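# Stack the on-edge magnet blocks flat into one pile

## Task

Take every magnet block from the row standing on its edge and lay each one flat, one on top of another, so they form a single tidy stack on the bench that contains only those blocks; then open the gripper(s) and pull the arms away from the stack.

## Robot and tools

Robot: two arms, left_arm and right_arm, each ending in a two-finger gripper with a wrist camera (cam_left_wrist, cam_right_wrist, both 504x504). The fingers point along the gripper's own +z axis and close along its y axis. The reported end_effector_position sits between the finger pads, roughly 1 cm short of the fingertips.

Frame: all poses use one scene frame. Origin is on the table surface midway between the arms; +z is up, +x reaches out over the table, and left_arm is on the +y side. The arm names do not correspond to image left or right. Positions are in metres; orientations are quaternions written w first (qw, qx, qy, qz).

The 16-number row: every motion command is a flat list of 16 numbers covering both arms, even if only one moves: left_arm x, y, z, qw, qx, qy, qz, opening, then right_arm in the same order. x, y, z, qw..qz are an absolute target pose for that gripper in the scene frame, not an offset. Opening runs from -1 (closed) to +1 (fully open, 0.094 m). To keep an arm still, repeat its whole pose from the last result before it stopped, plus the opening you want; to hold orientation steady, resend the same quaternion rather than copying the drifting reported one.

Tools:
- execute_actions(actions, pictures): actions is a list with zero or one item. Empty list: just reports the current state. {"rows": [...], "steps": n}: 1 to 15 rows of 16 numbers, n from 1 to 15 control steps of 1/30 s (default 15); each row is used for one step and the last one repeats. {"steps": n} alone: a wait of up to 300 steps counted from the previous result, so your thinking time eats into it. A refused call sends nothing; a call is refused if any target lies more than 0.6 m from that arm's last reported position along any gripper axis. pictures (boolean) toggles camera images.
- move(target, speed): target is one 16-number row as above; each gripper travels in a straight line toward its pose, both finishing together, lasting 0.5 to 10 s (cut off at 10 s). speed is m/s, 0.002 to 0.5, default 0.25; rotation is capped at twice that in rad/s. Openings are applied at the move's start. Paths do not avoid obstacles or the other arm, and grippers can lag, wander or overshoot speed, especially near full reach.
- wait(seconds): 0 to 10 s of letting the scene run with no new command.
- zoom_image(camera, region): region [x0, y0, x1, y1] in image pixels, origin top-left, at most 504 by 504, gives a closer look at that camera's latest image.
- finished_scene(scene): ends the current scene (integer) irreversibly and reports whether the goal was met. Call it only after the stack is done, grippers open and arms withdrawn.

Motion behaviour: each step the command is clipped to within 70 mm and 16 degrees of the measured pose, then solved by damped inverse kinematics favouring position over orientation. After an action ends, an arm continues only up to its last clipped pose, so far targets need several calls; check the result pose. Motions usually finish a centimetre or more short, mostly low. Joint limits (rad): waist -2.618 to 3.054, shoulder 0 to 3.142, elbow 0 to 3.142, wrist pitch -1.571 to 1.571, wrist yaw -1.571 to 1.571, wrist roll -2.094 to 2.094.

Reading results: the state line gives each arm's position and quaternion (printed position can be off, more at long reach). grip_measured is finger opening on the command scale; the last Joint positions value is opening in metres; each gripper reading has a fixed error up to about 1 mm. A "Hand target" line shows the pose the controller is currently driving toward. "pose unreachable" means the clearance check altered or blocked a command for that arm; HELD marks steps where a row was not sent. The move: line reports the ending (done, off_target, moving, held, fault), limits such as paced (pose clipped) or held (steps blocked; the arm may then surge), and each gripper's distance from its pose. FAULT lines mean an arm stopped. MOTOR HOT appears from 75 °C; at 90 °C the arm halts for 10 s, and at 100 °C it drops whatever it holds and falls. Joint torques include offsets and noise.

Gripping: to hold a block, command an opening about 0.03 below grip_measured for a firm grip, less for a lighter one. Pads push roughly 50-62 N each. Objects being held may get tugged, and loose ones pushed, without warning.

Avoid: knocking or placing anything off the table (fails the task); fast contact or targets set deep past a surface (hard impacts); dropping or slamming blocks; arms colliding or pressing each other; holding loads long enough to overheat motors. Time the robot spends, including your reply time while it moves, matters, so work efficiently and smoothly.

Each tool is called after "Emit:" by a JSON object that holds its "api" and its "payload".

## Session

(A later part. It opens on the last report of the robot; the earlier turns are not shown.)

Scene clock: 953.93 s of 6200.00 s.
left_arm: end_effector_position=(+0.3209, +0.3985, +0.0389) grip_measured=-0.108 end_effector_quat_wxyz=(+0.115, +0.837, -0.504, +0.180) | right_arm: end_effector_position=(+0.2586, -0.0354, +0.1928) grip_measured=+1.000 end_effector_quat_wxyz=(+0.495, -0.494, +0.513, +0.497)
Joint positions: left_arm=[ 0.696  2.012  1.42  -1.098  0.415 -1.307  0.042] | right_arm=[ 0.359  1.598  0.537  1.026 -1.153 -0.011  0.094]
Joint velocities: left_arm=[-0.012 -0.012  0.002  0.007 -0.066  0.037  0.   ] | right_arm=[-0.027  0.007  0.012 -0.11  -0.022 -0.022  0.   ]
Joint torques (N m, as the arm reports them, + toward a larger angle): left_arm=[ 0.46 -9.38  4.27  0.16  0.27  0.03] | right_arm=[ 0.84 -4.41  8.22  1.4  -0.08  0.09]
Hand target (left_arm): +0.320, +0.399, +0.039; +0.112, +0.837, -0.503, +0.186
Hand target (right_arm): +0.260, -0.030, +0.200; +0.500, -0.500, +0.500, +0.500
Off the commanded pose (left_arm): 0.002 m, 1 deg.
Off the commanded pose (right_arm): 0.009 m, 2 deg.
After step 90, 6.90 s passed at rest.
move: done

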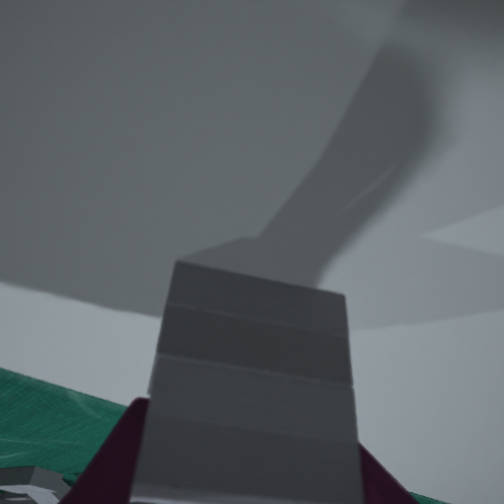

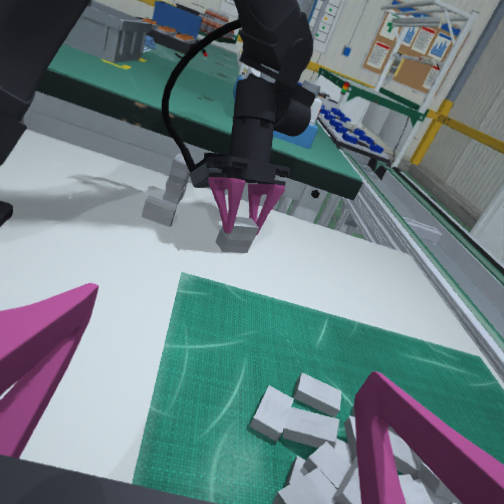

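Emit:
{"api": "execute_actions", "payload": {"actions": [{"rows": [[0.3195,0.399,0.0385,-0.1114,-0.8369,0.5028,-0.1855,-0.11,0.26,-0.03,0.20,0.5,-0.5,0.5,0.5,1],[0.3195,0.399,0.0385,-0.1114,-0.8369,0.5028,-0.1855,-0.10,0.26,-0.03,0.20,0.5,-0.5,0.5,0.5,1],[0.3195,0.399,0.0385,-0.1114,-0.8369,0.5028,-0.1855,-0.09,0.26,-0.03,0.20,0.5,-0.5,0.5,0.5,1],[0.3195,0.399,0.0385,-0.1114,-0.8369,0.5028,-0.1855,-0.08,0.26,-0.03,0.20,0.5,-0.5,0.5,0.5,1],[0.3195,0.399,0.0385,-0.1114,-0.8369,0.5028,-0.1855,-0.06,0.26,-0.03,0.20,0.5,-0.5,0.5,0.5,1],[0.3195,0.399,0.0385,-0.1114,-0.8369,0.5028,-0.1855,-0.03,0.26,-0.03,0.20,0.5,-0.5,0.5,0.5,1],[0.3195,0.399,0.0385,-0.1114,-0.8369,0.5028,-0.1855,0.05,0.26,-0.03,0.20,0.5,-0.5,0.5,0.5,1],[0.3195,0.399,0.0385,-0.1114,-0.8369,0.5028,-0.1855,0.15,0.26,-0.03,0.20,0.5,-0.5,0.5,0.5,1],[0.3195,0.399,0.0385,-0.1114,-0.8369,0.5028,-0.1855,0.25,0.26,-0.03,0.20,0.5,-0.5,0.5,0.5,1],[0.3195,0.399,0.0385,-0.1114,-0.8369,0.5028,-0.1855,0.35,0.26,-0.03,0.20,0.5,-0.5,0.5,0.5,1]], "steps": 15}]}}

Scene clock: 966.23 s of 6200.00 s.
left_arm: end_effector_position=(+0.3188, +0.3966, +0.0362) grip_measured=+0.347 end_effector_quat_wxyz=(+0.118, +0.837, -0.503, +0.180) | right_arm: end_effector_position=(+0.2586, -0.0354, +0.1928) grip_measured=+1.000 end_effector_quat_wxyz=(+0.495, -0.494, +0.513, +0.497)
Joint positions: left_arm=[ 0.696  2.012  1.408 -1.093  0.416 -1.307  0.063] | right_arm=[ 0.359  1.598  0.537  1.026 -1.153 -0.011  0.094]
Joint velocities: left_arm=[ 0.007  0.002  0.012 -0.007 -0.037  0.007  0.   ] | right_arm=[ 0.032 -0.012 -0.007  0.022 -0.051 -0.007  0.   ]
Joint torques (N m, as the arm reports them, + toward a larger angle): left_arm=[ 0.58 -9.17  5.01  0.15  0.27  0.01] | right_arm=[ 0.88 -4.39  8.21  1.41 -0.09  0.11]
Hand target (left_arm): +0.319, +0.399, +0.038; +0.112, +0.837, -0.503, +0.185
Hand target (right_arm): +0.260, -0.030, +0.200; +0.500, -0.500, +0.500, +0.500
Off the commanded pose (left_arm): 0.003 m, 1 deg.
Off the commanded pose (right_arm): 0.009 m, 2 deg.
Steps of this call (steps 1 to 90: nothing new was sent; then 8.80 s passed at rest; steps 91 to 105: all 15 steps of this action). Readings (end_effector_position):
91: left_arm (+0.3209, +0.3985, +0.0389) | right_arm (+0.2586, -0.0354, +0.1928)
92: left_arm (+0.3209, +0.3985, +0.0389) | right_arm (+0.2586, -0.0354, +0.1928)
94: left_arm (+0.3209, +0.3985, +0.0388) | right_arm (+0.2586, -0.0354, +0.1928)
98: left_arm (+0.3193, +0.3970, +0.0366) | right_arm (+0.2586, -0.0354, +0.1928)
105: the state above

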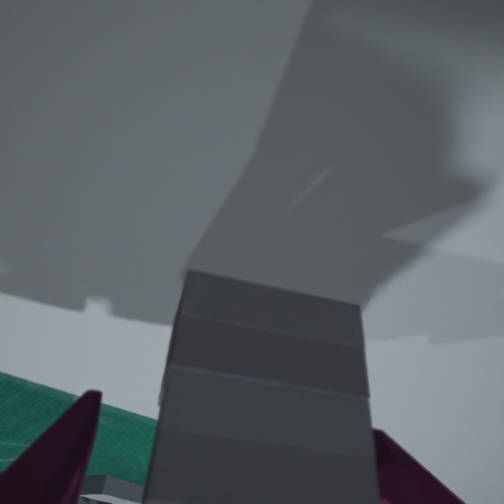

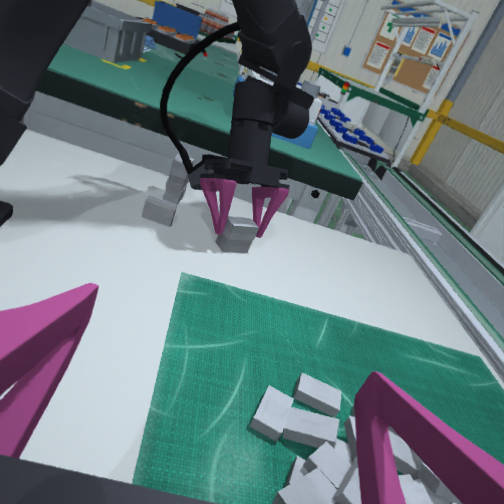

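Emit:
{"api": "move", "payload": {"target": [0.3205,0.399,0.14,-0.1114,-0.8369,0.5028,-0.1855,0.7,0.26,-0.03,0.20,0.5,-0.5,0.5,0.5,1], "speed": 0.08}}

Scene clock: 971.63 s of 6200.00 s.
left_arm: end_effector_position=(+0.3199, +0.3975, +0.1236) grip_measured=+0.698 end_effector_quat_wxyz=(+0.126, +0.837, -0.501, +0.177) | right_arm: end_effector_position=(+0.2586, -0.0354, +0.1928) grip_measured=+1.000 end_effector_quat_wxyz=(+0.495, -0.494, +0.513, +0.497)
Joint positions: left_arm=[ 0.696  1.965  1.694 -1.442  0.416 -1.307  0.08 ] | right_arm=[ 0.359  1.598  0.537  1.026 -1.153 -0.011  0.094]
Joint velocities: left_arm=[-0.017  0.007 -0.002 -0.007  0.007  0.066  0.   ] | right_arm=[-0.002 -0.017  0.017  0.081  0.037  0.007  0.   ]
Joint torques (N m, as the arm reports them, + toward a larger angle): left_arm=[  0.44 -10.54   7.98  -0.19   0.27  -0.03] | right_arm=[ 0.9  -4.31  8.27  1.4  -0.09  0.1 ]
Hand target (left_arm): +0.320, +0.399, +0.140; +0.111, +0.837, -0.503, +0.186
Hand target (right_arm): +0.260, -0.030, +0.200; +0.500, -0.500, +0.500, +0.500
Off the commanded pose (left_arm): 0.016 m, 2 deg.
Off the commanded pose (right_arm): 0.009 m, 2 deg.
After step 90, 0.57 s passed at rest.
move: off_target (left_arm)

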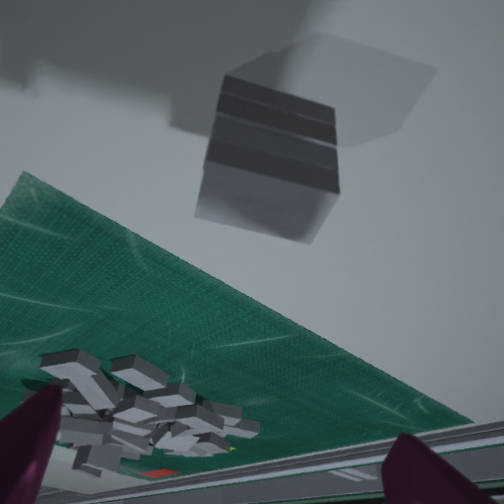

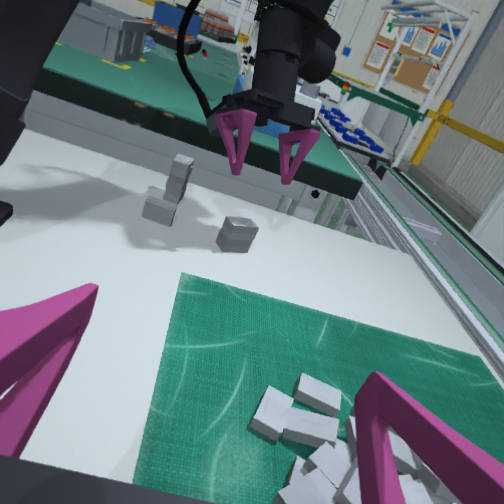

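Emit:
{"api": "move", "payload": {"target": [0.209,0.416,0.12,0.408,-0.5588,0.631,0.352,1,0.26,-0.03,0.20,0.5,-0.5,0.5,0.5,1], "speed": 0.2}}

Emit:
{"api": "move", "payload": {"target": [0.209,0.418,0.036,0.408,-0.5588,0.631,0.352,1,0.26,-0.03,0.20,0.5,-0.5,0.5,0.5,1], "speed": 0.08}}

Scene clock: 982.30 s of 6200.00 s.
left_arm: end_effector_position=(+0.2100, +0.4143, +0.1132) grip_measured=+1.000 end_effector_quat_wxyz=(+0.396, -0.562, +0.638, +0.346) | right_arm: end_effector_position=(+0.2586, -0.0354, +0.1928) grip_measured=+1.000 end_effector_quat_wxyz=(+0.495, -0.494, +0.513, +0.497)
Joint positions: left_arm=[ 0.145  1.133  0.465 -0.36  -1.022 -0.961  0.094] | right_arm=[ 0.359  1.598  0.537  1.026 -1.153 -0.011  0.094]
Joint velocities: left_arm=[-0.012 -0.002 -0.017  0.037 -0.022 -0.022  0.   ] | right_arm=[ 0.002 -0.002 -0.002 -0.022 -0.022  0.022  0.   ]
Joint torques (N m, as the arm reports them, + toward a larger angle): left_arm=[-0.77 -3.56  5.94  1.08 -0.65  0.04] | right_arm=[ 0.9  -4.38  8.27  1.44 -0.09  0.11]
Hand target (left_arm): +0.210, +0.416, +0.123; +0.414, -0.561, +0.625, +0.350
Hand target (right_arm): +0.260, -0.030, +0.200; +0.500, -0.500, +0.500, +0.500
Off the commanded pose (left_arm): 0.007 m, 2 deg.
Off the commanded pose (right_arm): 0.009 m, 2 deg.
After step 90, 2.83 s passed at rest.
move: done

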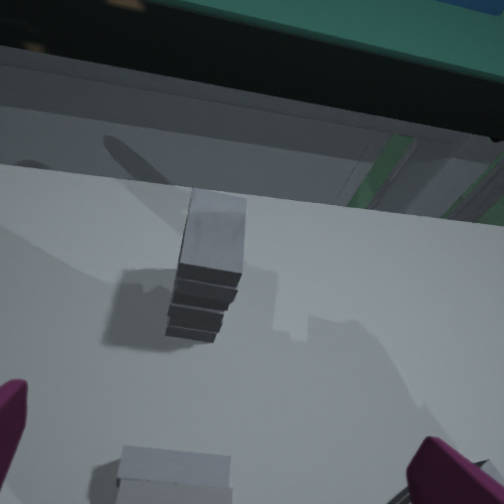

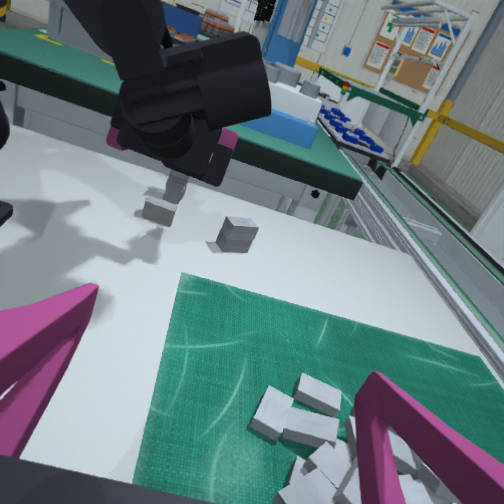

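Scene clock: 983.97 s of 6200.00 s.
left_arm: end_effector_position=(+0.2155, +0.4146, +0.0345) grip_measured=+1.000 end_effector_quat_wxyz=(+0.409, -0.559, +0.637, +0.338) | right_arm: end_effector_position=(+0.2586, -0.0354, +0.1928) grip_measured=+1.000 end_effector_quat_wxyz=(+0.495, -0.494, +0.513, +0.497)
Joint positions: left_arm=[ 0.145  1.484  0.253  0.254 -1.016 -0.93   0.094] | right_arm=[ 0.359  1.598  0.537  1.026 -1.153 -0.011  0.094]
Joint velocities: left_arm=[-0.007  0.012 -0.007  0.051 -0.022 -0.037  0.   ] | right_arm=[-0.007  0.017  0.007 -0.037 -0.007  0.037  0.   ]
Joint torques (N m, as the arm reports them, + toward a larger angle): left_arm=[ 0.87 -1.86  3.28  1.13 -0.58  0.04] | right_arm=[ 0.87 -4.4   8.31  1.39 -0.1   0.08]
Hand target (left_arm): +0.210, +0.418, +0.035; +0.407, -0.559, +0.631, +0.352
Hand target (right_arm): +0.260, -0.030, +0.200; +0.500, -0.500, +0.500, +0.500
Off the commanded pose (left_arm): 0.007 m, 2 deg.
Off the commanded pose (right_arm): 0.009 m, 2 deg.
move: done

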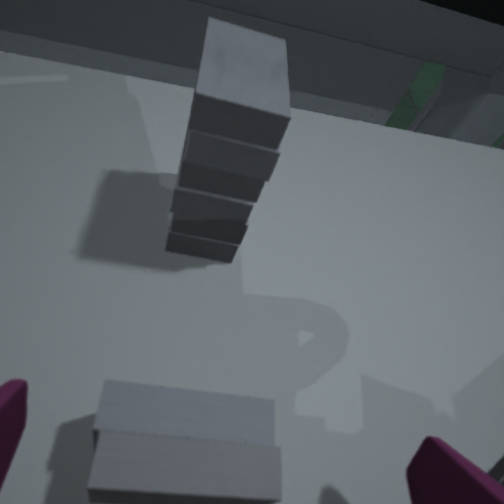

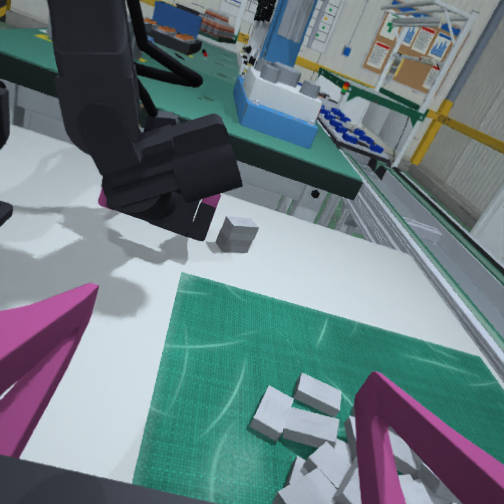

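Emit:
{"api": "move", "payload": {"target": [0.200,0.421,0.030,0.408,-0.5588,0.631,0.352,1,0.26,-0.03,0.20,0.5,-0.5,0.5,0.5,1], "speed": 0.03}}

Scene clock: 990.80 s of 6200.00 s.
left_arm: end_effector_position=(+0.2036, +0.4178, +0.0293) grip_measured=+1.000 end_effector_quat_wxyz=(+0.407, -0.558, +0.637, +0.344) | right_arm: end_effector_position=(+0.2586, -0.0354, +0.1928) grip_measured=+1.000 end_effector_quat_wxyz=(+0.495, -0.494, +0.513, +0.497)
Joint positions: left_arm=[ 0.172  1.484  0.201  0.333 -1.009 -0.887  0.094] | right_arm=[ 0.359  1.598  0.537  1.026 -1.153 -0.011  0.094]
Joint velocities: left_arm=[-0.002  0.002  0.002  0.037 -0.007  0.066  0.   ] | right_arm=[ 0.002 -0.002  0.012  0.022  0.037  0.007  0.   ]
Joint torques (N m, as the arm reports them, + toward a larger angle): left_arm=[ 1.   -1.75  3.28  1.16 -0.47  0.03] | right_arm=[ 0.89 -4.36  8.29  1.41 -0.1   0.12]
Hand target (left_arm): +0.200, +0.421, +0.030; +0.407, -0.559, +0.631, +0.352
Hand target (right_arm): +0.260, -0.030, +0.200; +0.500, -0.500, +0.500, +0.500
Off the commanded pose (left_arm): 0.005 m, 1 deg.
Off the commanded pose (right_arm): 0.009 m, 2 deg.
After step 90, 3.00 s passed at rest.
move: done

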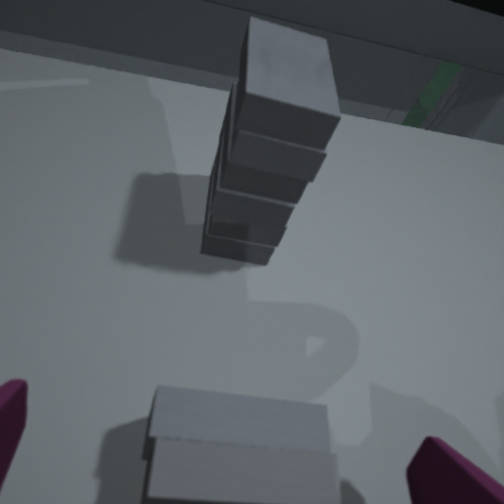

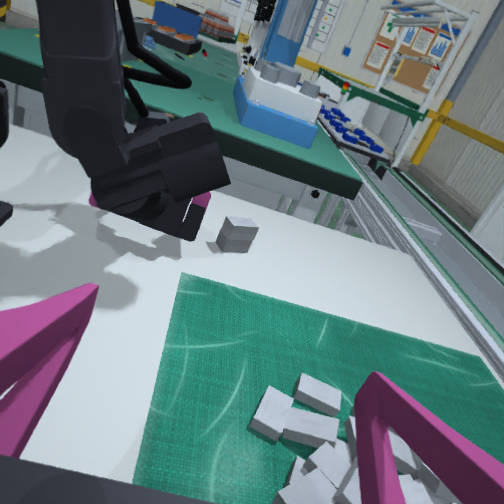

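Emit:
{"api": "move", "payload": {"target": [0.200,0.421,0.021,0.408,-0.5588,0.631,0.352,1,0.26,-0.03,0.20,0.5,-0.5,0.5,0.5,1], "speed": 0.02}}

Scene clock: 995.70 s of 6200.00 s.
left_arm: end_effector_position=(+0.2049, +0.4175, +0.0198) grip_measured=+1.000 end_effector_quat_wxyz=(+0.407, -0.557, +0.638, +0.341) | right_arm: end_effector_position=(+0.2586, -0.0354, +0.1928) grip_measured=+1.000 end_effector_quat_wxyz=(+0.495, -0.494, +0.513, +0.497)
Joint positions: left_arm=[ 0.172  1.558  0.188  0.424 -1.004 -0.883  0.094] | right_arm=[ 0.359  1.598  0.537  1.026 -1.153 -0.011  0.094]
Joint velocities: left_arm=[ 0.007  0.012 -0.002  0.095 -0.037 -0.022  0.   ] | right_arm=[-0.002  0.002  0.012 -0.022 -0.11   0.022  0.   ]
Joint torques (N m, as the arm reports them, + toward a larger angle): left_arm=[ 0.93 -1.87  2.91  1.13 -0.52  0.04] | right_arm=[ 0.89 -4.34  8.17  1.4  -0.09  0.11]
Hand target (left_arm): +0.200, +0.421, +0.021; +0.407, -0.559, +0.631, +0.352
Hand target (right_arm): +0.260, -0.030, +0.200; +0.500, -0.500, +0.500, +0.500
Off the commanded pose (left_arm): 0.006 m, 2 deg.
Off the commanded pose (right_arm): 0.009 m, 2 deg.
After step 90, 0.90 s passed at rest.
move: done

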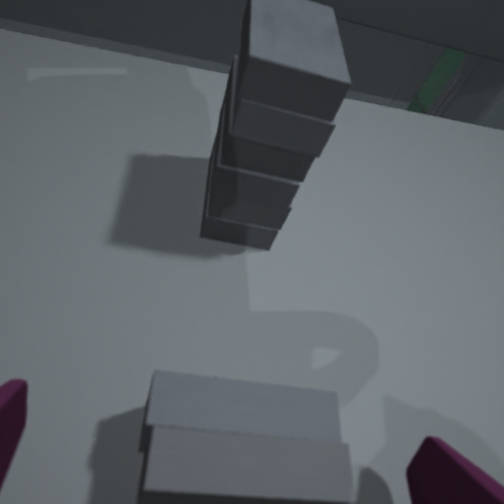

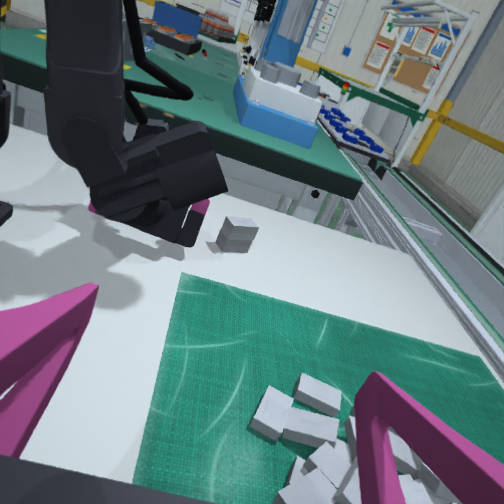

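Emit:
{"api": "move", "payload": {"target": [0.199,0.421,0.0145,0.408,-0.5588,0.631,0.352,0.5,0.26,-0.03,0.20,0.5,-0.5,0.5,0.5,1], "speed": 0.015}}

Scene clock: 999.53 s of 6200.00 s.
left_arm: end_effector_position=(+0.2054, +0.4171, +0.0131) grip_measured=+0.502 end_effector_quat_wxyz=(+0.409, -0.557, +0.639, +0.338) | right_arm: end_effector_position=(+0.2586, -0.0354, +0.1928) grip_measured=+1.000 end_effector_quat_wxyz=(+0.495, -0.494, +0.513, +0.497)
Joint positions: left_arm=[ 0.172  1.61   0.177  0.493 -0.998 -0.882  0.071] | right_arm=[ 0.359  1.598  0.537  1.026 -1.153 -0.011  0.094]
Joint velocities: left_arm=[ 0.012  0.012 -0.002  0.022  0.022  0.007 -0.   ] | right_arm=[-0.022 -0.017  0.002 -0.007  0.007  0.11   0.   ]
Joint torques (N m, as the arm reports them, + toward a larger angle): left_arm=[ 1.   -2.02  2.48  1.16 -0.57  0.04] | right_arm=[ 0.89 -4.39  8.3   1.42 -0.08  0.1 ]
Hand target (left_arm): +0.199, +0.421, +0.014; +0.407, -0.559, +0.631, +0.352
Hand target (right_arm): +0.260, -0.030, +0.200; +0.500, -0.500, +0.500, +0.500
Off the commanded pose (left_arm): 0.008 m, 2 deg.
Off the commanded pose (right_arm): 0.009 m, 2 deg.
move: done

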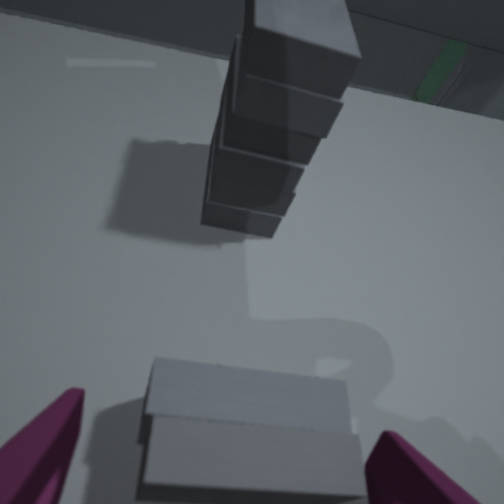

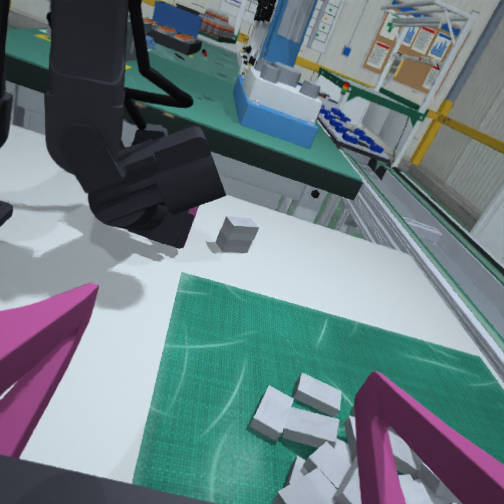

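Emit:
{"api": "execute_actions", "payload": {"actions": [{"rows": [[0.199,0.421,0.0145,0.408,-0.5588,0.631,0.352,0.3,0.26,-0.03,0.20,0.5,-0.5,0.5,0.5,1],[0.199,0.421,0.0145,0.408,-0.5588,0.631,0.352,0.2,0.26,-0.03,0.20,0.5,-0.5,0.5,0.5,1],[0.199,0.421,0.0145,0.408,-0.5588,0.631,0.352,0.1,0.26,-0.03,0.20,0.5,-0.5,0.5,0.5,1],[0.199,0.421,0.0145,0.408,-0.5588,0.631,0.352,0.05,0.26,-0.03,0.20,0.5,-0.5,0.5,0.5,1],[0.199,0.421,0.0145,0.408,-0.5588,0.631,0.352,0.0,0.26,-0.03,0.20,0.5,-0.5,0.5,0.5,1],[0.199,0.421,0.0145,0.408,-0.5588,0.631,0.352,0.0,0.26,-0.03,0.20,0.5,-0.5,0.5,0.5,1],[0.199,0.421,0.0145,0.408,-0.5588,0.631,0.352,0.0,0.26,-0.03,0.20,0.5,-0.5,0.5,0.5,1],[0.199,0.421,0.0145,0.408,-0.5588,0.631,0.352,0.0,0.26,-0.03,0.20,0.5,-0.5,0.5,0.5,1],[0.199,0.421,0.0145,0.408,-0.5588,0.631,0.352,-0.02,0.26,-0.03,0.20,0.5,-0.5,0.5,0.5,1],[0.199,0.421,0.0145,0.408,-0.5588,0.631,0.352,-0.04,0.26,-0.03,0.20,0.5,-0.5,0.5,0.5,1],[0.199,0.421,0.0145,0.408,-0.5588,0.631,0.352,-0.05,0.26,-0.03,0.20,0.5,-0.5,0.5,0.5,1],[0.199,0.421,0.0145,0.408,-0.5588,0.631,0.352,-0.06,0.26,-0.03,0.20,0.5,-0.5,0.5,0.5,1],[0.199,0.421,0.0145,0.408,-0.5588,0.631,0.352,-0.07,0.26,-0.03,0.20,0.5,-0.5,0.5,0.5,1],[0.199,0.421,0.0145,0.408,-0.5588,0.631,0.352,-0.08,0.26,-0.03,0.20,0.5,-0.5,0.5,0.5,1]], "steps": 15}], "pictures": false}}

Emit:
{"api": "execute_actions", "payload": {"actions": [{"rows": [[0.199,0.421,0.0145,0.408,-0.5588,0.631,0.352,-0.09,0.26,-0.03,0.20,0.5,-0.5,0.5,0.5,1],[0.199,0.421,0.0145,0.408,-0.5588,0.631,0.352,-0.09,0.26,-0.03,0.20,0.5,-0.5,0.5,0.5,1],[0.199,0.421,0.0145,0.408,-0.5588,0.631,0.352,-0.10,0.26,-0.03,0.20,0.5,-0.5,0.5,0.5,1],[0.199,0.421,0.0145,0.408,-0.5588,0.631,0.352,-0.10,0.26,-0.03,0.20,0.5,-0.5,0.5,0.5,1],[0.199,0.421,0.0145,0.408,-0.5588,0.631,0.352,-0.11,0.26,-0.03,0.20,0.5,-0.5,0.5,0.5,1],[0.199,0.421,0.0145,0.408,-0.5588,0.631,0.352,-0.12,0.26,-0.03,0.20,0.5,-0.5,0.5,0.5,1],[0.199,0.421,0.0145,0.408,-0.5588,0.631,0.352,-0.13,0.26,-0.03,0.20,0.5,-0.5,0.5,0.5,1],[0.199,0.421,0.0145,0.408,-0.5588,0.631,0.352,-0.14,0.26,-0.03,0.20,0.5,-0.5,0.5,0.5,1]], "steps": 15}]}}

Scene clock: 1016.67 s of 6200.00 s.
left_arm: end_effector_position=(+0.2059, +0.4172, +0.0135) grip_measured=-0.076 end_effector_quat_wxyz=(+0.410, -0.558, +0.638, +0.337) | right_arm: end_effector_position=(+0.2586, -0.0354, +0.1928) grip_measured=+1.000 end_effector_quat_wxyz=(+0.495, -0.494, +0.513, +0.497)
Joint positions: left_arm=[ 0.172  1.61   0.177  0.497 -0.998 -0.881  0.043] | right_arm=[ 0.359  1.598  0.537  1.026 -1.153 -0.011  0.094]
Joint velocities: left_arm=[-0.012  0.022  0.012  0.022 -0.037  0.007 -0.001] | right_arm=[-0.002  0.012 -0.022 -0.051  0.037 -0.022  0.   ]
Joint torques (N m, as the arm reports them, + toward a larger angle): left_arm=[ 0.95 -2.25  2.39  1.19 -0.55  0.01] | right_arm=[ 0.94 -4.35  8.22  1.41 -0.11  0.08]
Hand target (left_arm): +0.199, +0.421, +0.015; +0.408, -0.559, +0.631, +0.352
Hand target (right_arm): +0.260, -0.030, +0.200; +0.500, -0.500, +0.500, +0.500
Off the commanded pose (left_arm): 0.008 m, 2 deg.
Off the commanded pose (right_arm): 0.009 m, 2 deg.
Steps of this call (steps 1 to 90: nothing new was sent; then 13.63 s passed at rest; steps 91 to 105: all 15 steps of this action). Readings (end_effector_position):
91: left_arm (+0.2059, +0.4172, +0.0135) | right_arm (+0.2586, -0.0354, +0.1928)
92: left_arm (+0.2059, +0.4172, +0.0135) | right_arm (+0.2586, -0.0354, +0.1928)
94: left_arm (+0.2059, +0.4172, +0.0135) | right_arm (+0.2586, -0.0354, +0.1928)
98: left_arm (+0.2059, +0.4172, +0.0135) | right_arm (+0.2586, -0.0354, +0.1928)
105: the state above

Scene clock: 1017.17 s of 6200.00 s.
left_arm: end_effector_position=(+0.2059, +0.4172, +0.0135) grip_measured=-0.108 end_effector_quat_wxyz=(+0.410, -0.557, +0.639, +0.338) | right_arm: end_effector_position=(+0.2586, -0.0354, +0.1928) grip_measured=+1.000 end_effector_quat_wxyz=(+0.495, -0.494, +0.513, +0.497)
Joint positions: left_arm=[ 0.172  1.61   0.177  0.497 -0.998 -0.879  0.042] | right_arm=[ 0.359  1.598  0.537  1.026 -1.153 -0.011  0.094]
Joint velocities: left_arm=[-0.002 -0.012  0.012  0.022 -0.066  0.051 -0.001] | right_arm=[ 0.002 -0.002 -0.007 -0.022  0.022 -0.066  0.   ]
Joint torques (N m, as the arm reports them, + toward a larger angle): left_arm=[ 1.05 -2.18  2.49  1.2  -0.55  0.03] | right_arm=[ 0.92 -4.38  8.23  1.42 -0.1   0.09]
Hand target (left_arm): +0.199, +0.421, +0.015; +0.408, -0.559, +0.631, +0.352
Hand target (right_arm): +0.260, -0.030, +0.200; +0.500, -0.500, +0.500, +0.500
Off the commanded pose (left_arm): 0.008 m, 2 deg.
Off the commanded pose (right_arm): 0.009 m, 2 deg.
Steps of this call (steps 1 to 15: all 15 steps of this action). Readings (end_effector_position):
1: left_arm (+0.2059, +0.4172, +0.0135) | right_arm (+0.2586, -0.0354, +0.1928)
2: left_arm (+0.2059, +0.4172, +0.0135) | right_arm (+0.2586, -0.0354, +0.1928)
4: left_arm (+0.2059, +0.4172, +0.0135) | right_arm (+0.2586, -0.0354, +0.1928)
8: left_arm (+0.2059, +0.4172, +0.0135) | right_arm (+0.2586, -0.0354, +0.1928)
15: the state above

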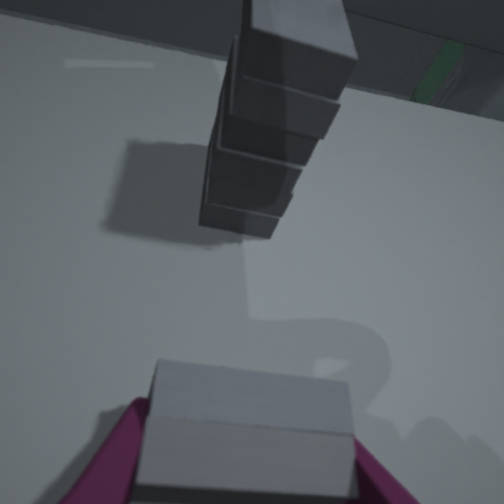

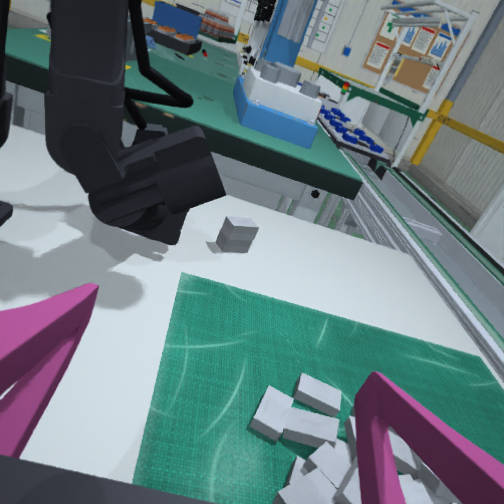

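Emit:
{"api": "move", "payload": {"target": [0.203,0.419,0.135,0.408,-0.5588,0.631,0.352,-0.14,0.26,-0.03,0.20,0.5,-0.5,0.5,0.5,1], "speed": 0.07}}

Scene clock: 1026.67 s of 6200.00 s.
left_arm: end_effector_position=(+0.1991, +0.4139, +0.1126) grip_measured=-0.108 end_effector_quat_wxyz=(+0.379, -0.550, +0.659, +0.345) | right_arm: end_effector_position=(+0.2586, -0.0354, +0.1928) grip_measured=+1.000 end_effector_quat_wxyz=(+0.495, -0.494, +0.513, +0.497)
Joint positions: left_arm=[ 0.172  1.062  0.449 -0.407 -0.979 -0.891  0.042] | right_arm=[ 0.359  1.598  0.537  1.026 -1.153 -0.011  0.094]
Joint velocities: left_arm=[-0.002  0.022  0.002 -0.051 -0.051 -0.066 -0.   ] | right_arm=[-0.002 -0.007  0.007 -0.007 -0.022  0.037  0.   ]
Joint torques (N m, as the arm reports them, + toward a larger angle): left_arm=[-0.27 -3.48  9.48  0.95 -0.84 -0.07] | right_arm=[ 0.9  -4.36  8.33  1.41 -0.11  0.11]
Hand target (left_arm): +0.202, +0.419, +0.136; +0.408, -0.559, +0.631, +0.351
Hand target (right_arm): +0.260, -0.030, +0.200; +0.500, -0.500, +0.500, +0.500
Off the commanded pose (left_arm): 0.023 m, 5 deg.
Off the commanded pose (right_arm): 0.009 m, 2 deg.
After step 90, 4.17 s passed at rest.
move: off_target (left_arm)

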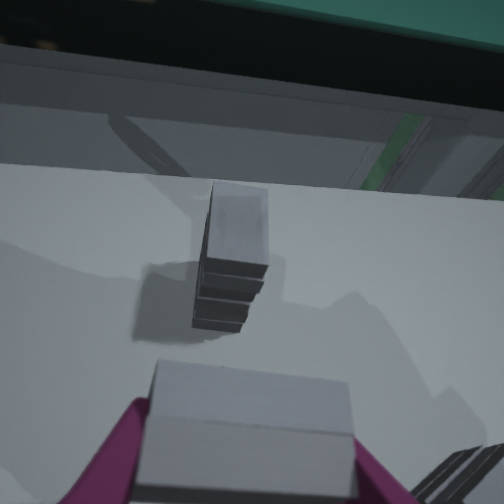

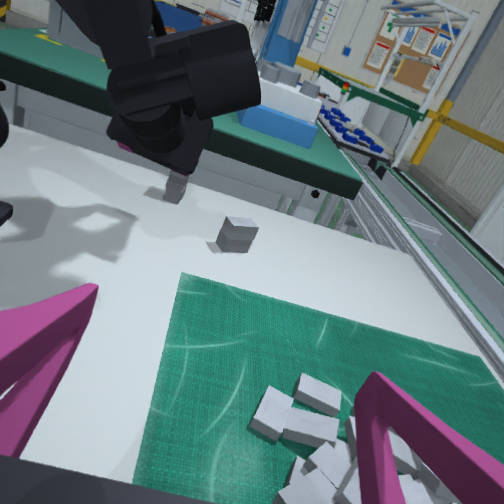

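Emit:
{"api": "move", "payload": {"target": [0.322,0.399,0.16,-0.1114,-0.8369,0.5028,-0.1855,-0.14,0.26,-0.03,0.20,0.5,-0.5,0.5,0.5,1], "speed": 0.12}}

Emit:
{"api": "move", "payload": {"target": [0.324,0.399,0.085,-0.1114,-0.8369,0.5028,-0.1855,-0.14,0.26,-0.03,0.20,0.5,-0.5,0.5,0.5,1], "speed": 0.05}}

Scene clock: 1041.37 s of 6200.00 s.
left_arm: end_effector_position=(+0.3195, +0.3985, +0.1446) grip_measured=-0.107 end_effector_quat_wxyz=(+0.121, +0.835, -0.510, +0.167) | right_arm: end_effector_position=(+0.2586, -0.0354, +0.1928) grip_measured=+1.000 end_effector_quat_wxyz=(+0.495, -0.494, +0.513, +0.497)
Joint positions: left_arm=[ 0.688  1.966  1.786 -1.528  0.394 -1.3    0.042] | right_arm=[ 0.359  1.598  0.537  1.026 -1.153 -0.011  0.094]
Joint velocities: left_arm=[-0.012  0.012 -0.007  0.007 -0.022  0.066  0.   ] | right_arm=[ 0.012  0.007  0.017 -0.022 -0.022 -0.022  0.   ]
Joint torques (N m, as the arm reports them, + toward a larger angle): left_arm=[ 0.93 -8.89  8.58 -0.2   0.39 -0.09] | right_arm=[ 0.86 -4.39  8.26  1.39 -0.1   0.09]
Hand target (left_arm): +0.320, +0.399, +0.156; +0.118, +0.837, -0.502, +0.180
Hand target (right_arm): +0.260, -0.030, +0.200; +0.500, -0.500, +0.500, +0.500
Off the commanded pose (left_arm): 0.016 m, 2 deg.
Off the commanded pose (right_arm): 0.009 m, 2 deg.
After step 90, 4.43 s passed at rest.
move: off_target (left_arm)

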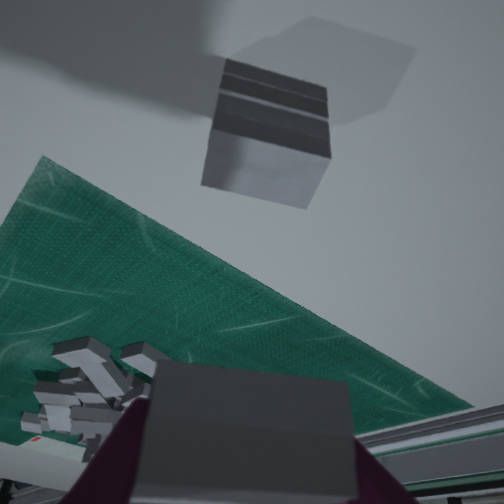

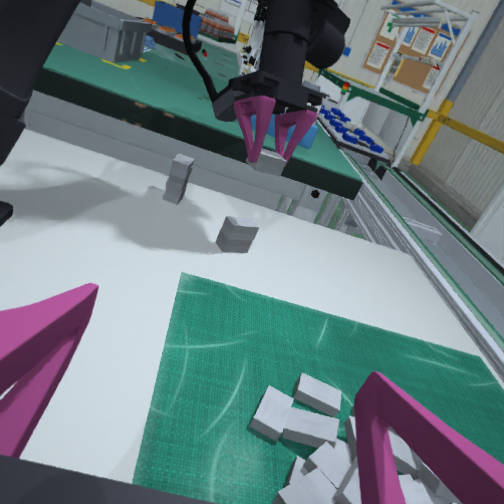

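Scene clock: 1043.03 s of 6200.00 s.
left_arm: end_effector_position=(+0.3211, +0.3984, +0.0806) grip_measured=-0.107 end_effector_quat_wxyz=(+0.116, +0.836, -0.509, +0.172) | right_arm: end_effector_position=(+0.2586, -0.0354, +0.1928) grip_measured=+1.000 end_effector_quat_wxyz=(+0.495, -0.494, +0.513, +0.497)
Joint positions: left_arm=[ 0.688  1.975  1.543 -1.263  0.401 -1.305  0.042] | right_arm=[ 0.359  1.598  0.537  1.026 -1.153 -0.011  0.094]
Joint velocities: left_arm=[-0.007  0.002 -0.007 -0.007  0.022  0.037  0.001] | right_arm=[-0.002 -0.007 -0.002 -0.007 -0.007  0.007  0.   ]
Joint torques (N m, as the arm reports them, + toward a larger angle): left_arm=[ 0.56 -9.05  5.85  0.08  0.39 -0.1 ] | right_arm=[ 0.89 -4.37  8.26  1.42 -0.09  0.13]
Hand target (left_arm): +0.324, +0.399, +0.085; +0.112, +0.837, -0.503, +0.185
Hand target (right_arm): +0.260, -0.030, +0.200; +0.500, -0.500, +0.500, +0.500
Off the commanded pose (left_arm): 0.005 m, 2 deg.
Off the commanded pose (right_arm): 0.009 m, 2 deg.
move: done

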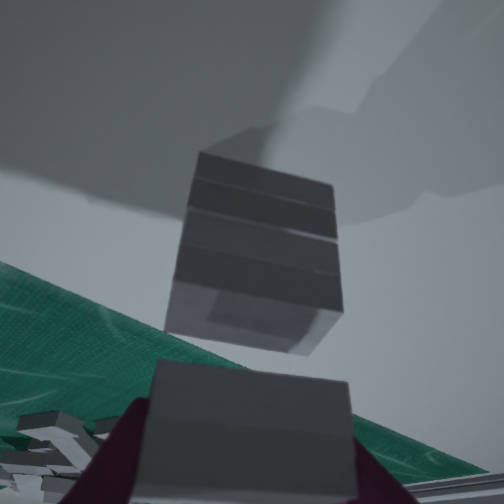

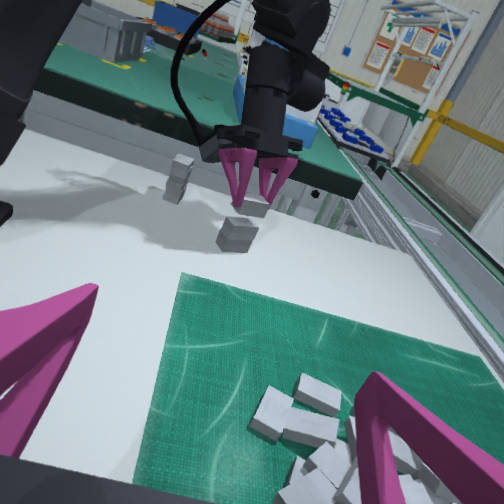

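Emit:
{"api": "move", "payload": {"target": [0.324,0.399,0.074,-0.0926,-0.8342,0.5068,-0.1967,-0.14,0.26,-0.03,0.20,0.5,-0.5,0.5,0.5,1], "speed": 0.02}}

Scene clock: 1066.83 s of 6200.00 s.
left_arm: end_effector_position=(+0.3212, +0.3949, +0.0634) grip_measured=-0.107 end_effector_quat_wxyz=(+0.112, +0.834, -0.508, +0.182) | right_arm: end_effector_position=(+0.2586, -0.0354, +0.1928) grip_measured=+1.000 end_effector_quat_wxyz=(+0.495, -0.494, +0.513, +0.497)
Joint positions: left_arm=[ 0.688  1.971  1.464 -1.176  0.417 -1.305  0.042] | right_arm=[ 0.359  1.598  0.537  1.026 -1.153 -0.011  0.094]
Joint velocities: left_arm=[-0.002 -0.012 -0.007 -0.022 -0.007  0.007 -0.001] | right_arm=[-0.012  0.002  0.017  0.022 -0.007 -0.007  0.   ]
Joint torques (N m, as the arm reports them, + toward a larger angle): left_arm=[  0.93 -10.94   5.25   0.23   0.35  -0.02] | right_arm=[ 0.93 -4.39  8.24  1.42 -0.1   0.1 ]
Hand target (left_arm): +0.324, +0.399, +0.074; +0.093, +0.834, -0.507, +0.197
Hand target (right_arm): +0.260, -0.030, +0.200; +0.500, -0.500, +0.500, +0.500
Off the commanded pose (left_arm): 0.012 m, 3 deg.
Off the commanded pose (right_arm): 0.009 m, 2 deg.
After step 90, 18.90 s passed at rest.
move: off_target (left_arm)

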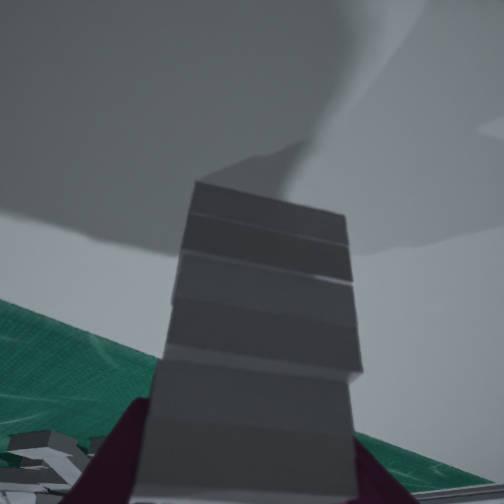

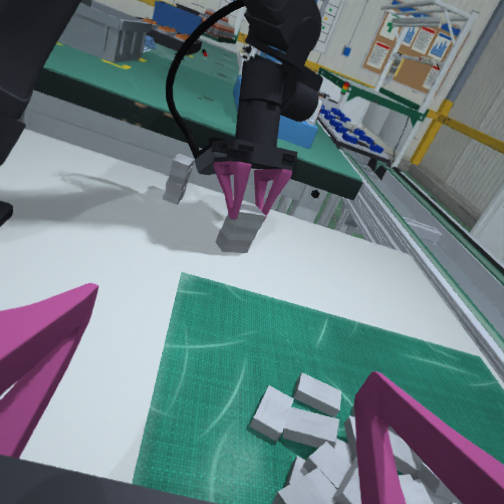

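Emit:
{"api": "zoom_image", "payload": {"camera": "cam_left_wrist", "region": [130, 250, 380, 450]}}

Emit:
{"api": "zoom_image", "payload": {"camera": "cam_right_wrist", "region": [200, 180, 290, 270]}}

Region (130, 250, 380, 450) of cam_left_wrist's 504x504 image, scaled by 2.016, with more detail than that image has; it fills the top 403 rows of this view, and the rest is white.

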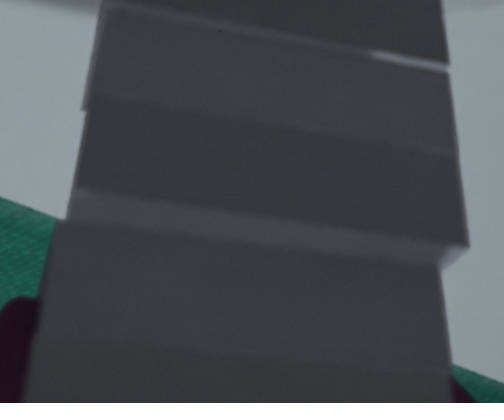

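Region (200, 180, 290, 270) of cam_right_wrist's 504x504 image, scaled by 5.600, with more detail than that image has.

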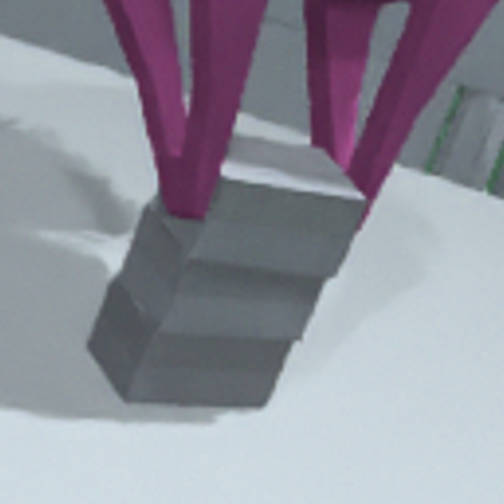

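Emit:
{"api": "move", "payload": {"target": [0.326,0.401,0.084,-0.0926,-0.8342,0.5068,-0.1967,-0.14,0.26,-0.03,0.20,0.5,-0.5,0.5,0.5,1], "speed": 0.01}}

Scene clock: 1081.67 s of 6200.00 s.
left_arm: end_effector_position=(+0.3211, +0.3949, +0.0635) grip_measured=-0.107 end_effector_quat_wxyz=(+0.112, +0.834, -0.508, +0.182) | right_arm: end_effector_position=(+0.2586, -0.0354, +0.1928) grip_measured=+1.000 end_effector_quat_wxyz=(+0.495, -0.494, +0.513, +0.497)
Joint positions: left_arm=[ 0.688  1.971  1.464 -1.176  0.417 -1.305  0.042] | right_arm=[ 0.359  1.598  0.537  1.026 -1.153 -0.011  0.094]
Joint velocities: left_arm=[-0.002 -0.012 -0.007 -0.007 -0.007  0.022  0.001] | right_arm=[ 0.022  0.022 -0.002  0.081  0.066  0.007  0.   ]
Joint torques (N m, as the arm reports them, + toward a larger angle): left_arm=[  0.98 -10.94   8.63  -0.15   0.37  -0.02] | right_arm=[ 0.91 -4.37  8.25  1.42 -0.08  0.1 ]
Hand target (left_arm): +0.326, +0.401, +0.084; +0.092, +0.834, -0.507, +0.197
Hand target (right_arm): +0.260, -0.030, +0.200; +0.500, -0.500, +0.500, +0.500
Off the commanded pose (left_arm): 0.022 m, 3 deg.
Off the commanded pose (right_arm): 0.009 m, 2 deg.
After step 90, 9.13 s passed at rest.
move: off_target (left_arm)

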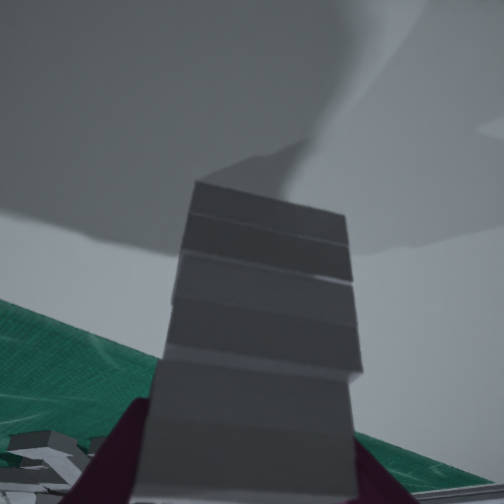

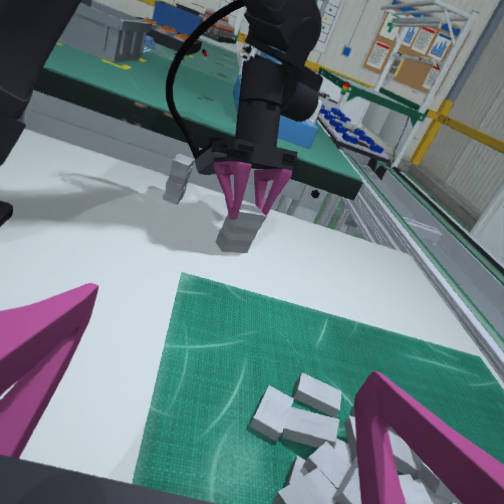

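Emit:
{"api": "move", "payload": {"target": [0.326,0.401,0.097,-0.0926,-0.8342,0.5068,-0.1967,-0.14,0.26,-0.03,0.20,0.5,-0.5,0.5,0.5,1], "speed": 0.02}}

Scene clock: 1086.73 s of 6200.00 s.
left_arm: end_effector_position=(+0.3228, +0.3964, +0.0737) grip_measured=-0.107 end_effector_quat_wxyz=(+0.113, +0.834, -0.508, +0.182) | right_arm: end_effector_position=(+0.2586, -0.0354, +0.1928) grip_measured=+1.000 end_effector_quat_wxyz=(+0.495, -0.494, +0.513, +0.497)
Joint positions: left_arm=[ 0.688  1.971  1.505 -1.218  0.417 -1.305  0.042] | right_arm=[ 0.359  1.598  0.537  1.026 -1.153 -0.011  0.094]
Joint velocities: left_arm=[-0.007 -0.007 -0.007  0.051 -0.051  0.051 -0.   ] | right_arm=[-0.007 -0.002  0.007 -0.022 -0.007 -0.051  0.   ]
Joint torques (N m, as the arm reports them, + toward a larger angle): left_arm=[  0.92 -11.59   8.54  -0.18   0.32  -0.03] | right_arm=[ 0.96 -4.36  8.25  1.4  -0.11  0.1 ]
Hand target (left_arm): +0.326, +0.401, +0.096; +0.092, +0.834, -0.507, +0.197
Hand target (right_arm): +0.260, -0.030, +0.200; +0.500, -0.500, +0.500, +0.500
Off the commanded pose (left_arm): 0.024 m, 3 deg.
Off the commanded pose (right_arm): 0.009 m, 2 deg.
After step 90, 0.13 s passed at rest.
move: off_target (left_arm)

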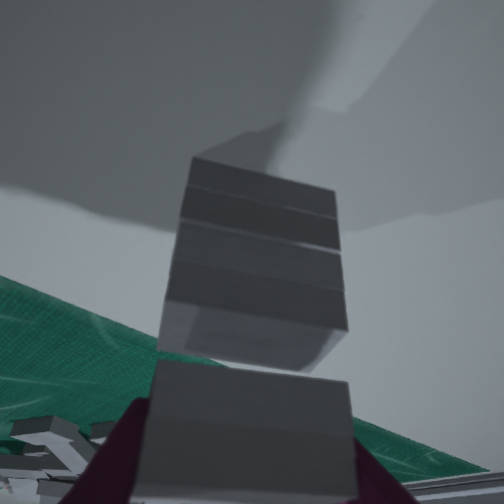

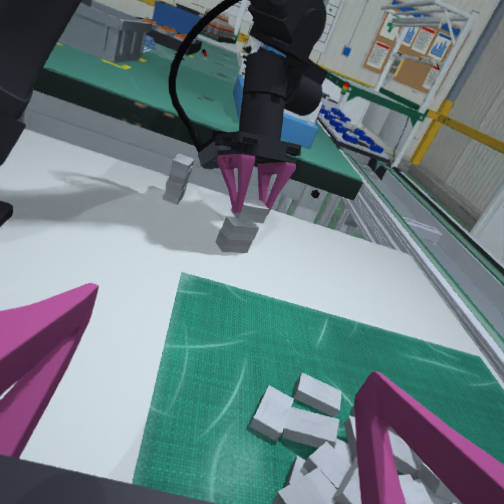

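Emit:
{"api": "move", "payload": {"target": [0.325,0.4005,0.135,-0.0926,-0.8342,0.5068,-0.1967,-0.14,0.26,-0.03,0.20,0.5,-0.5,0.5,0.5,1], "speed": 0.05}}

Emit:
{"api": "move", "payload": {"target": [0.325,0.4005,0.078,-0.0926,-0.8342,0.5068,-0.1967,-0.14,0.26,-0.03,0.20,0.5,-0.5,0.5,0.5,1], "speed": 0.03}}

Scene clock: 1102.33 s of 6200.00 s.
left_arm: end_effector_position=(+0.3238, +0.3975, +0.1133) grip_measured=-0.107 end_effector_quat_wxyz=(+0.111, +0.834, -0.509, +0.182) | right_arm: end_effector_position=(+0.2586, -0.0354, +0.1928) grip_measured=+1.000 end_effector_quat_wxyz=(+0.495, -0.494, +0.513, +0.497)
Joint positions: left_arm=[ 0.688  1.95   1.636 -1.366  0.415 -1.305  0.042] | right_arm=[ 0.359  1.598  0.537  1.026 -1.153 -0.011  0.094]
Joint velocities: left_arm=[-0.002 -0.007 -0.002  0.051 -0.007  0.022  0.   ] | right_arm=[ 0.012  0.007  0.002 -0.037  0.095 -0.051  0.   ]
Joint torques (N m, as the arm reports them, + toward a larger angle): left_arm=[  1.06 -11.17   8.49  -0.16   0.38  -0.04] | right_arm=[ 0.92 -4.29  8.24  1.4  -0.1   0.11]
Hand target (left_arm): +0.325, +0.400, +0.134; +0.093, +0.834, -0.507, +0.197
Hand target (right_arm): +0.260, -0.030, +0.200; +0.500, -0.500, +0.500, +0.500
Off the commanded pose (left_arm): 0.022 m, 3 deg.
Off the commanded pose (right_arm): 0.009 m, 2 deg.
After step 90, 10.93 s passed at rest.
move: off_target (left_arm)

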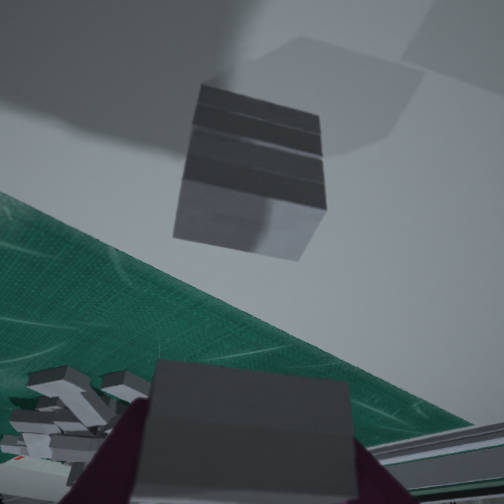

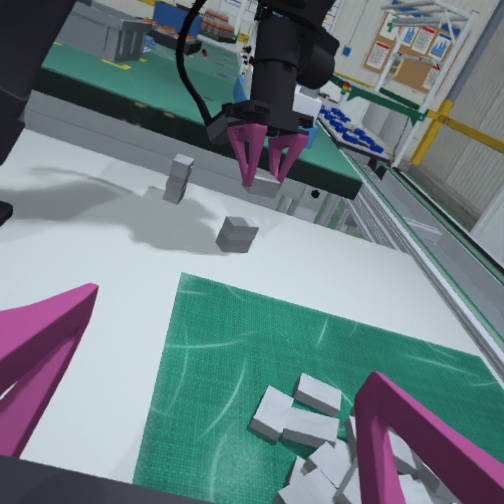

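Scene clock: 1103.93 s of 6200.00 s.
left_arm: end_effector_position=(+0.3231, +0.3971, +0.0736) grip_measured=-0.107 end_effector_quat_wxyz=(+0.100, +0.833, -0.511, +0.185) | right_arm: end_effector_position=(+0.2586, -0.0354, +0.1928) grip_measured=+1.000 end_effector_quat_wxyz=(+0.495, -0.494, +0.513, +0.497)
Joint positions: left_arm=[ 0.688  1.95   1.478 -1.186  0.415 -1.305  0.042] | right_arm=[ 0.359  1.598  0.537  1.026 -1.153 -0.011  0.094]
Joint velocities: left_arm=[ 0.007 -0.002 -0.012  0.051 -0.007 -0.007 -0.001] | right_arm=[ 0.002 -0.002 -0.012  0.007 -0.081 -0.095  0.   ]
Joint torques (N m, as the arm reports them, + toward a larger angle): left_arm=[ 1.07 -8.95  5.79  0.16  0.37 -0.03] | right_arm=[ 0.97 -4.36  8.24  1.41 -0.09  0.11]
Hand target (left_arm): +0.325, +0.401, +0.078; +0.093, +0.834, -0.507, +0.197
Hand target (right_arm): +0.260, -0.030, +0.200; +0.500, -0.500, +0.500, +0.500
Off the commanded pose (left_arm): 0.006 m, 2 deg.
Off the commanded pose (right_arm): 0.009 m, 2 deg.
move: done

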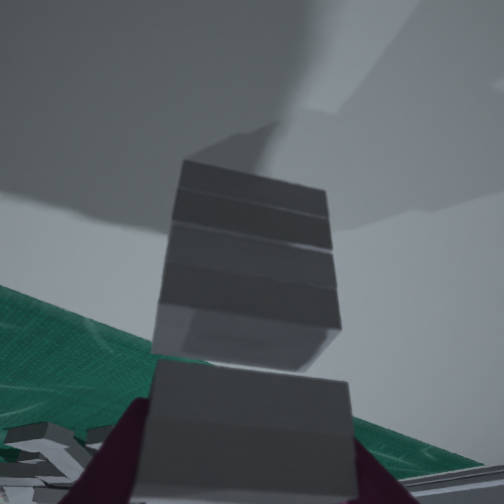

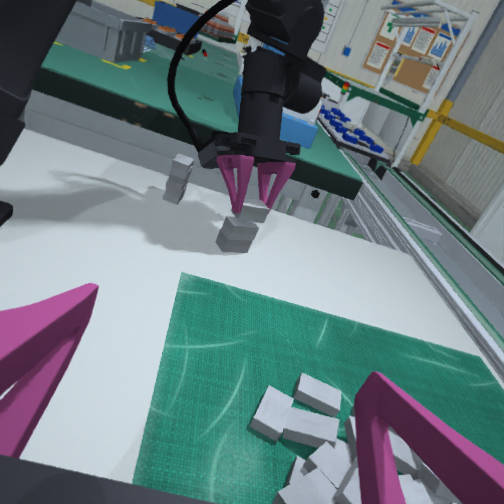

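Emit:
{"api": "execute_actions", "payload": {"actions": [{"rows": [[0.3247,0.4011,0.078,-0.0926,-0.8342,0.5068,-0.1967,-0.14,0.26,-0.03,0.20,0.5,-0.5,0.5,0.5,1],[0.3247,0.4011,0.078,-0.0926,-0.8342,0.5068,-0.1967,-0.14,0.26,-0.03,0.20,0.5,-0.5,0.5,0.5,1],[0.3247,0.4011,0.078,-0.0926,-0.8342,0.5068,-0.1967,-0.14,0.26,-0.03,0.20,0.5,-0.5,0.5,0.5,1],[0.3247,0.4011,0.078,-0.0926,-0.8342,0.5068,-0.1967,-0.14,0.26,-0.03,0.20,0.5,-0.5,0.5,0.5,1],[0.3247,0.4011,0.078,-0.0926,-0.8342,0.5068,-0.1967,-0.14,0.26,-0.03,0.20,0.5,-0.5,0.5,0.5,1],[0.3244,0.4016,0.078,-0.0926,-0.8342,0.5068,-0.1967,-0.14,0.26,-0.03,0.20,0.5,-0.5,0.5,0.5,1],[0.3244,0.4016,0.078,-0.0926,-0.8342,0.5068,-0.1967,-0.14,0.26,-0.03,0.20,0.5,-0.5,0.5,0.5,1],[0.3244,0.4016,0.078,-0.0926,-0.8342,0.5068,-0.1967,-0.14,0.26,-0.03,0.20,0.5,-0.5,0.5,0.5,1],[0.3244,0.4016,0.078,-0.0926,-0.8342,0.5068,-0.1967,-0.14,0.26,-0.03,0.20,0.5,-0.5,0.5,0.5,1],[0.3244,0.4016,0.078,-0.0926,-0.8342,0.5068,-0.1967,-0.14,0.26,-0.03,0.20,0.5,-0.5,0.5,0.5,1],[0.3241,0.4021,0.078,-0.0926,-0.8342,0.5068,-0.1967,-0.14,0.26,-0.03,0.20,0.5,-0.5,0.5,0.5,1]], "steps": 15}], "pictures": false}}

Scene clock: 1112.10 s of 6200.00 s.
left_arm: end_effector_position=(+0.3223, +0.3990, +0.0736) grip_measured=-0.107 end_effector_quat_wxyz=(+0.099, +0.835, -0.509, +0.185) | right_arm: end_effector_position=(+0.2586, -0.0354, +0.1928) grip_measured=+1.000 end_effector_quat_wxyz=(+0.495, -0.494, +0.513, +0.497)
Joint positions: left_arm=[ 0.694  1.95   1.478 -1.185  0.415 -1.304  0.042] | right_arm=[ 0.359  1.598  0.537  1.026 -1.153 -0.011  0.094]
Joint velocities: left_arm=[ 0.042 -0.012 -0.002 -0.066  0.037 -0.051 -0.001] | right_arm=[ 0.017 -0.012 -0.017 -0.007 -0.022 -0.007  0.   ]
Joint torques (N m, as the arm reports them, + toward a larger angle): left_arm=[ 0.79 -8.75  6.02  0.16  0.37  0.01] | right_arm=[ 0.86 -4.26  8.23  1.42 -0.09  0.1 ]
Hand target (left_arm): +0.324, +0.402, +0.078; +0.093, +0.834, -0.507, +0.197
Hand target (right_arm): +0.260, -0.030, +0.200; +0.500, -0.500, +0.500, +0.500
Off the commanded pose (left_arm): 0.006 m, 2 deg.
Off the commanded pose (right_arm): 0.009 m, 2 deg.
Steps of this call (steps 1 to 90: nothing new was sent; then 4.67 s passed at rest; steps 91 to 105: all 15 steps of this action). Readings (end_effector_position):
91: left_arm (+0.3233, +0.3973, +0.0736) | right_arm (+0.2586, -0.0354, +0.1928)
92: left_arm (+0.3233, +0.3973, +0.0736) | right_arm (+0.2586, -0.0354, +0.1928)
94: left_arm (+0.3233, +0.3973, +0.0736) | right_arm (+0.2586, -0.0354, +0.1928)
98: left_arm (+0.3233, +0.3973, +0.0736) | right_arm (+0.2586, -0.0354, +0.1928)
105: the state above


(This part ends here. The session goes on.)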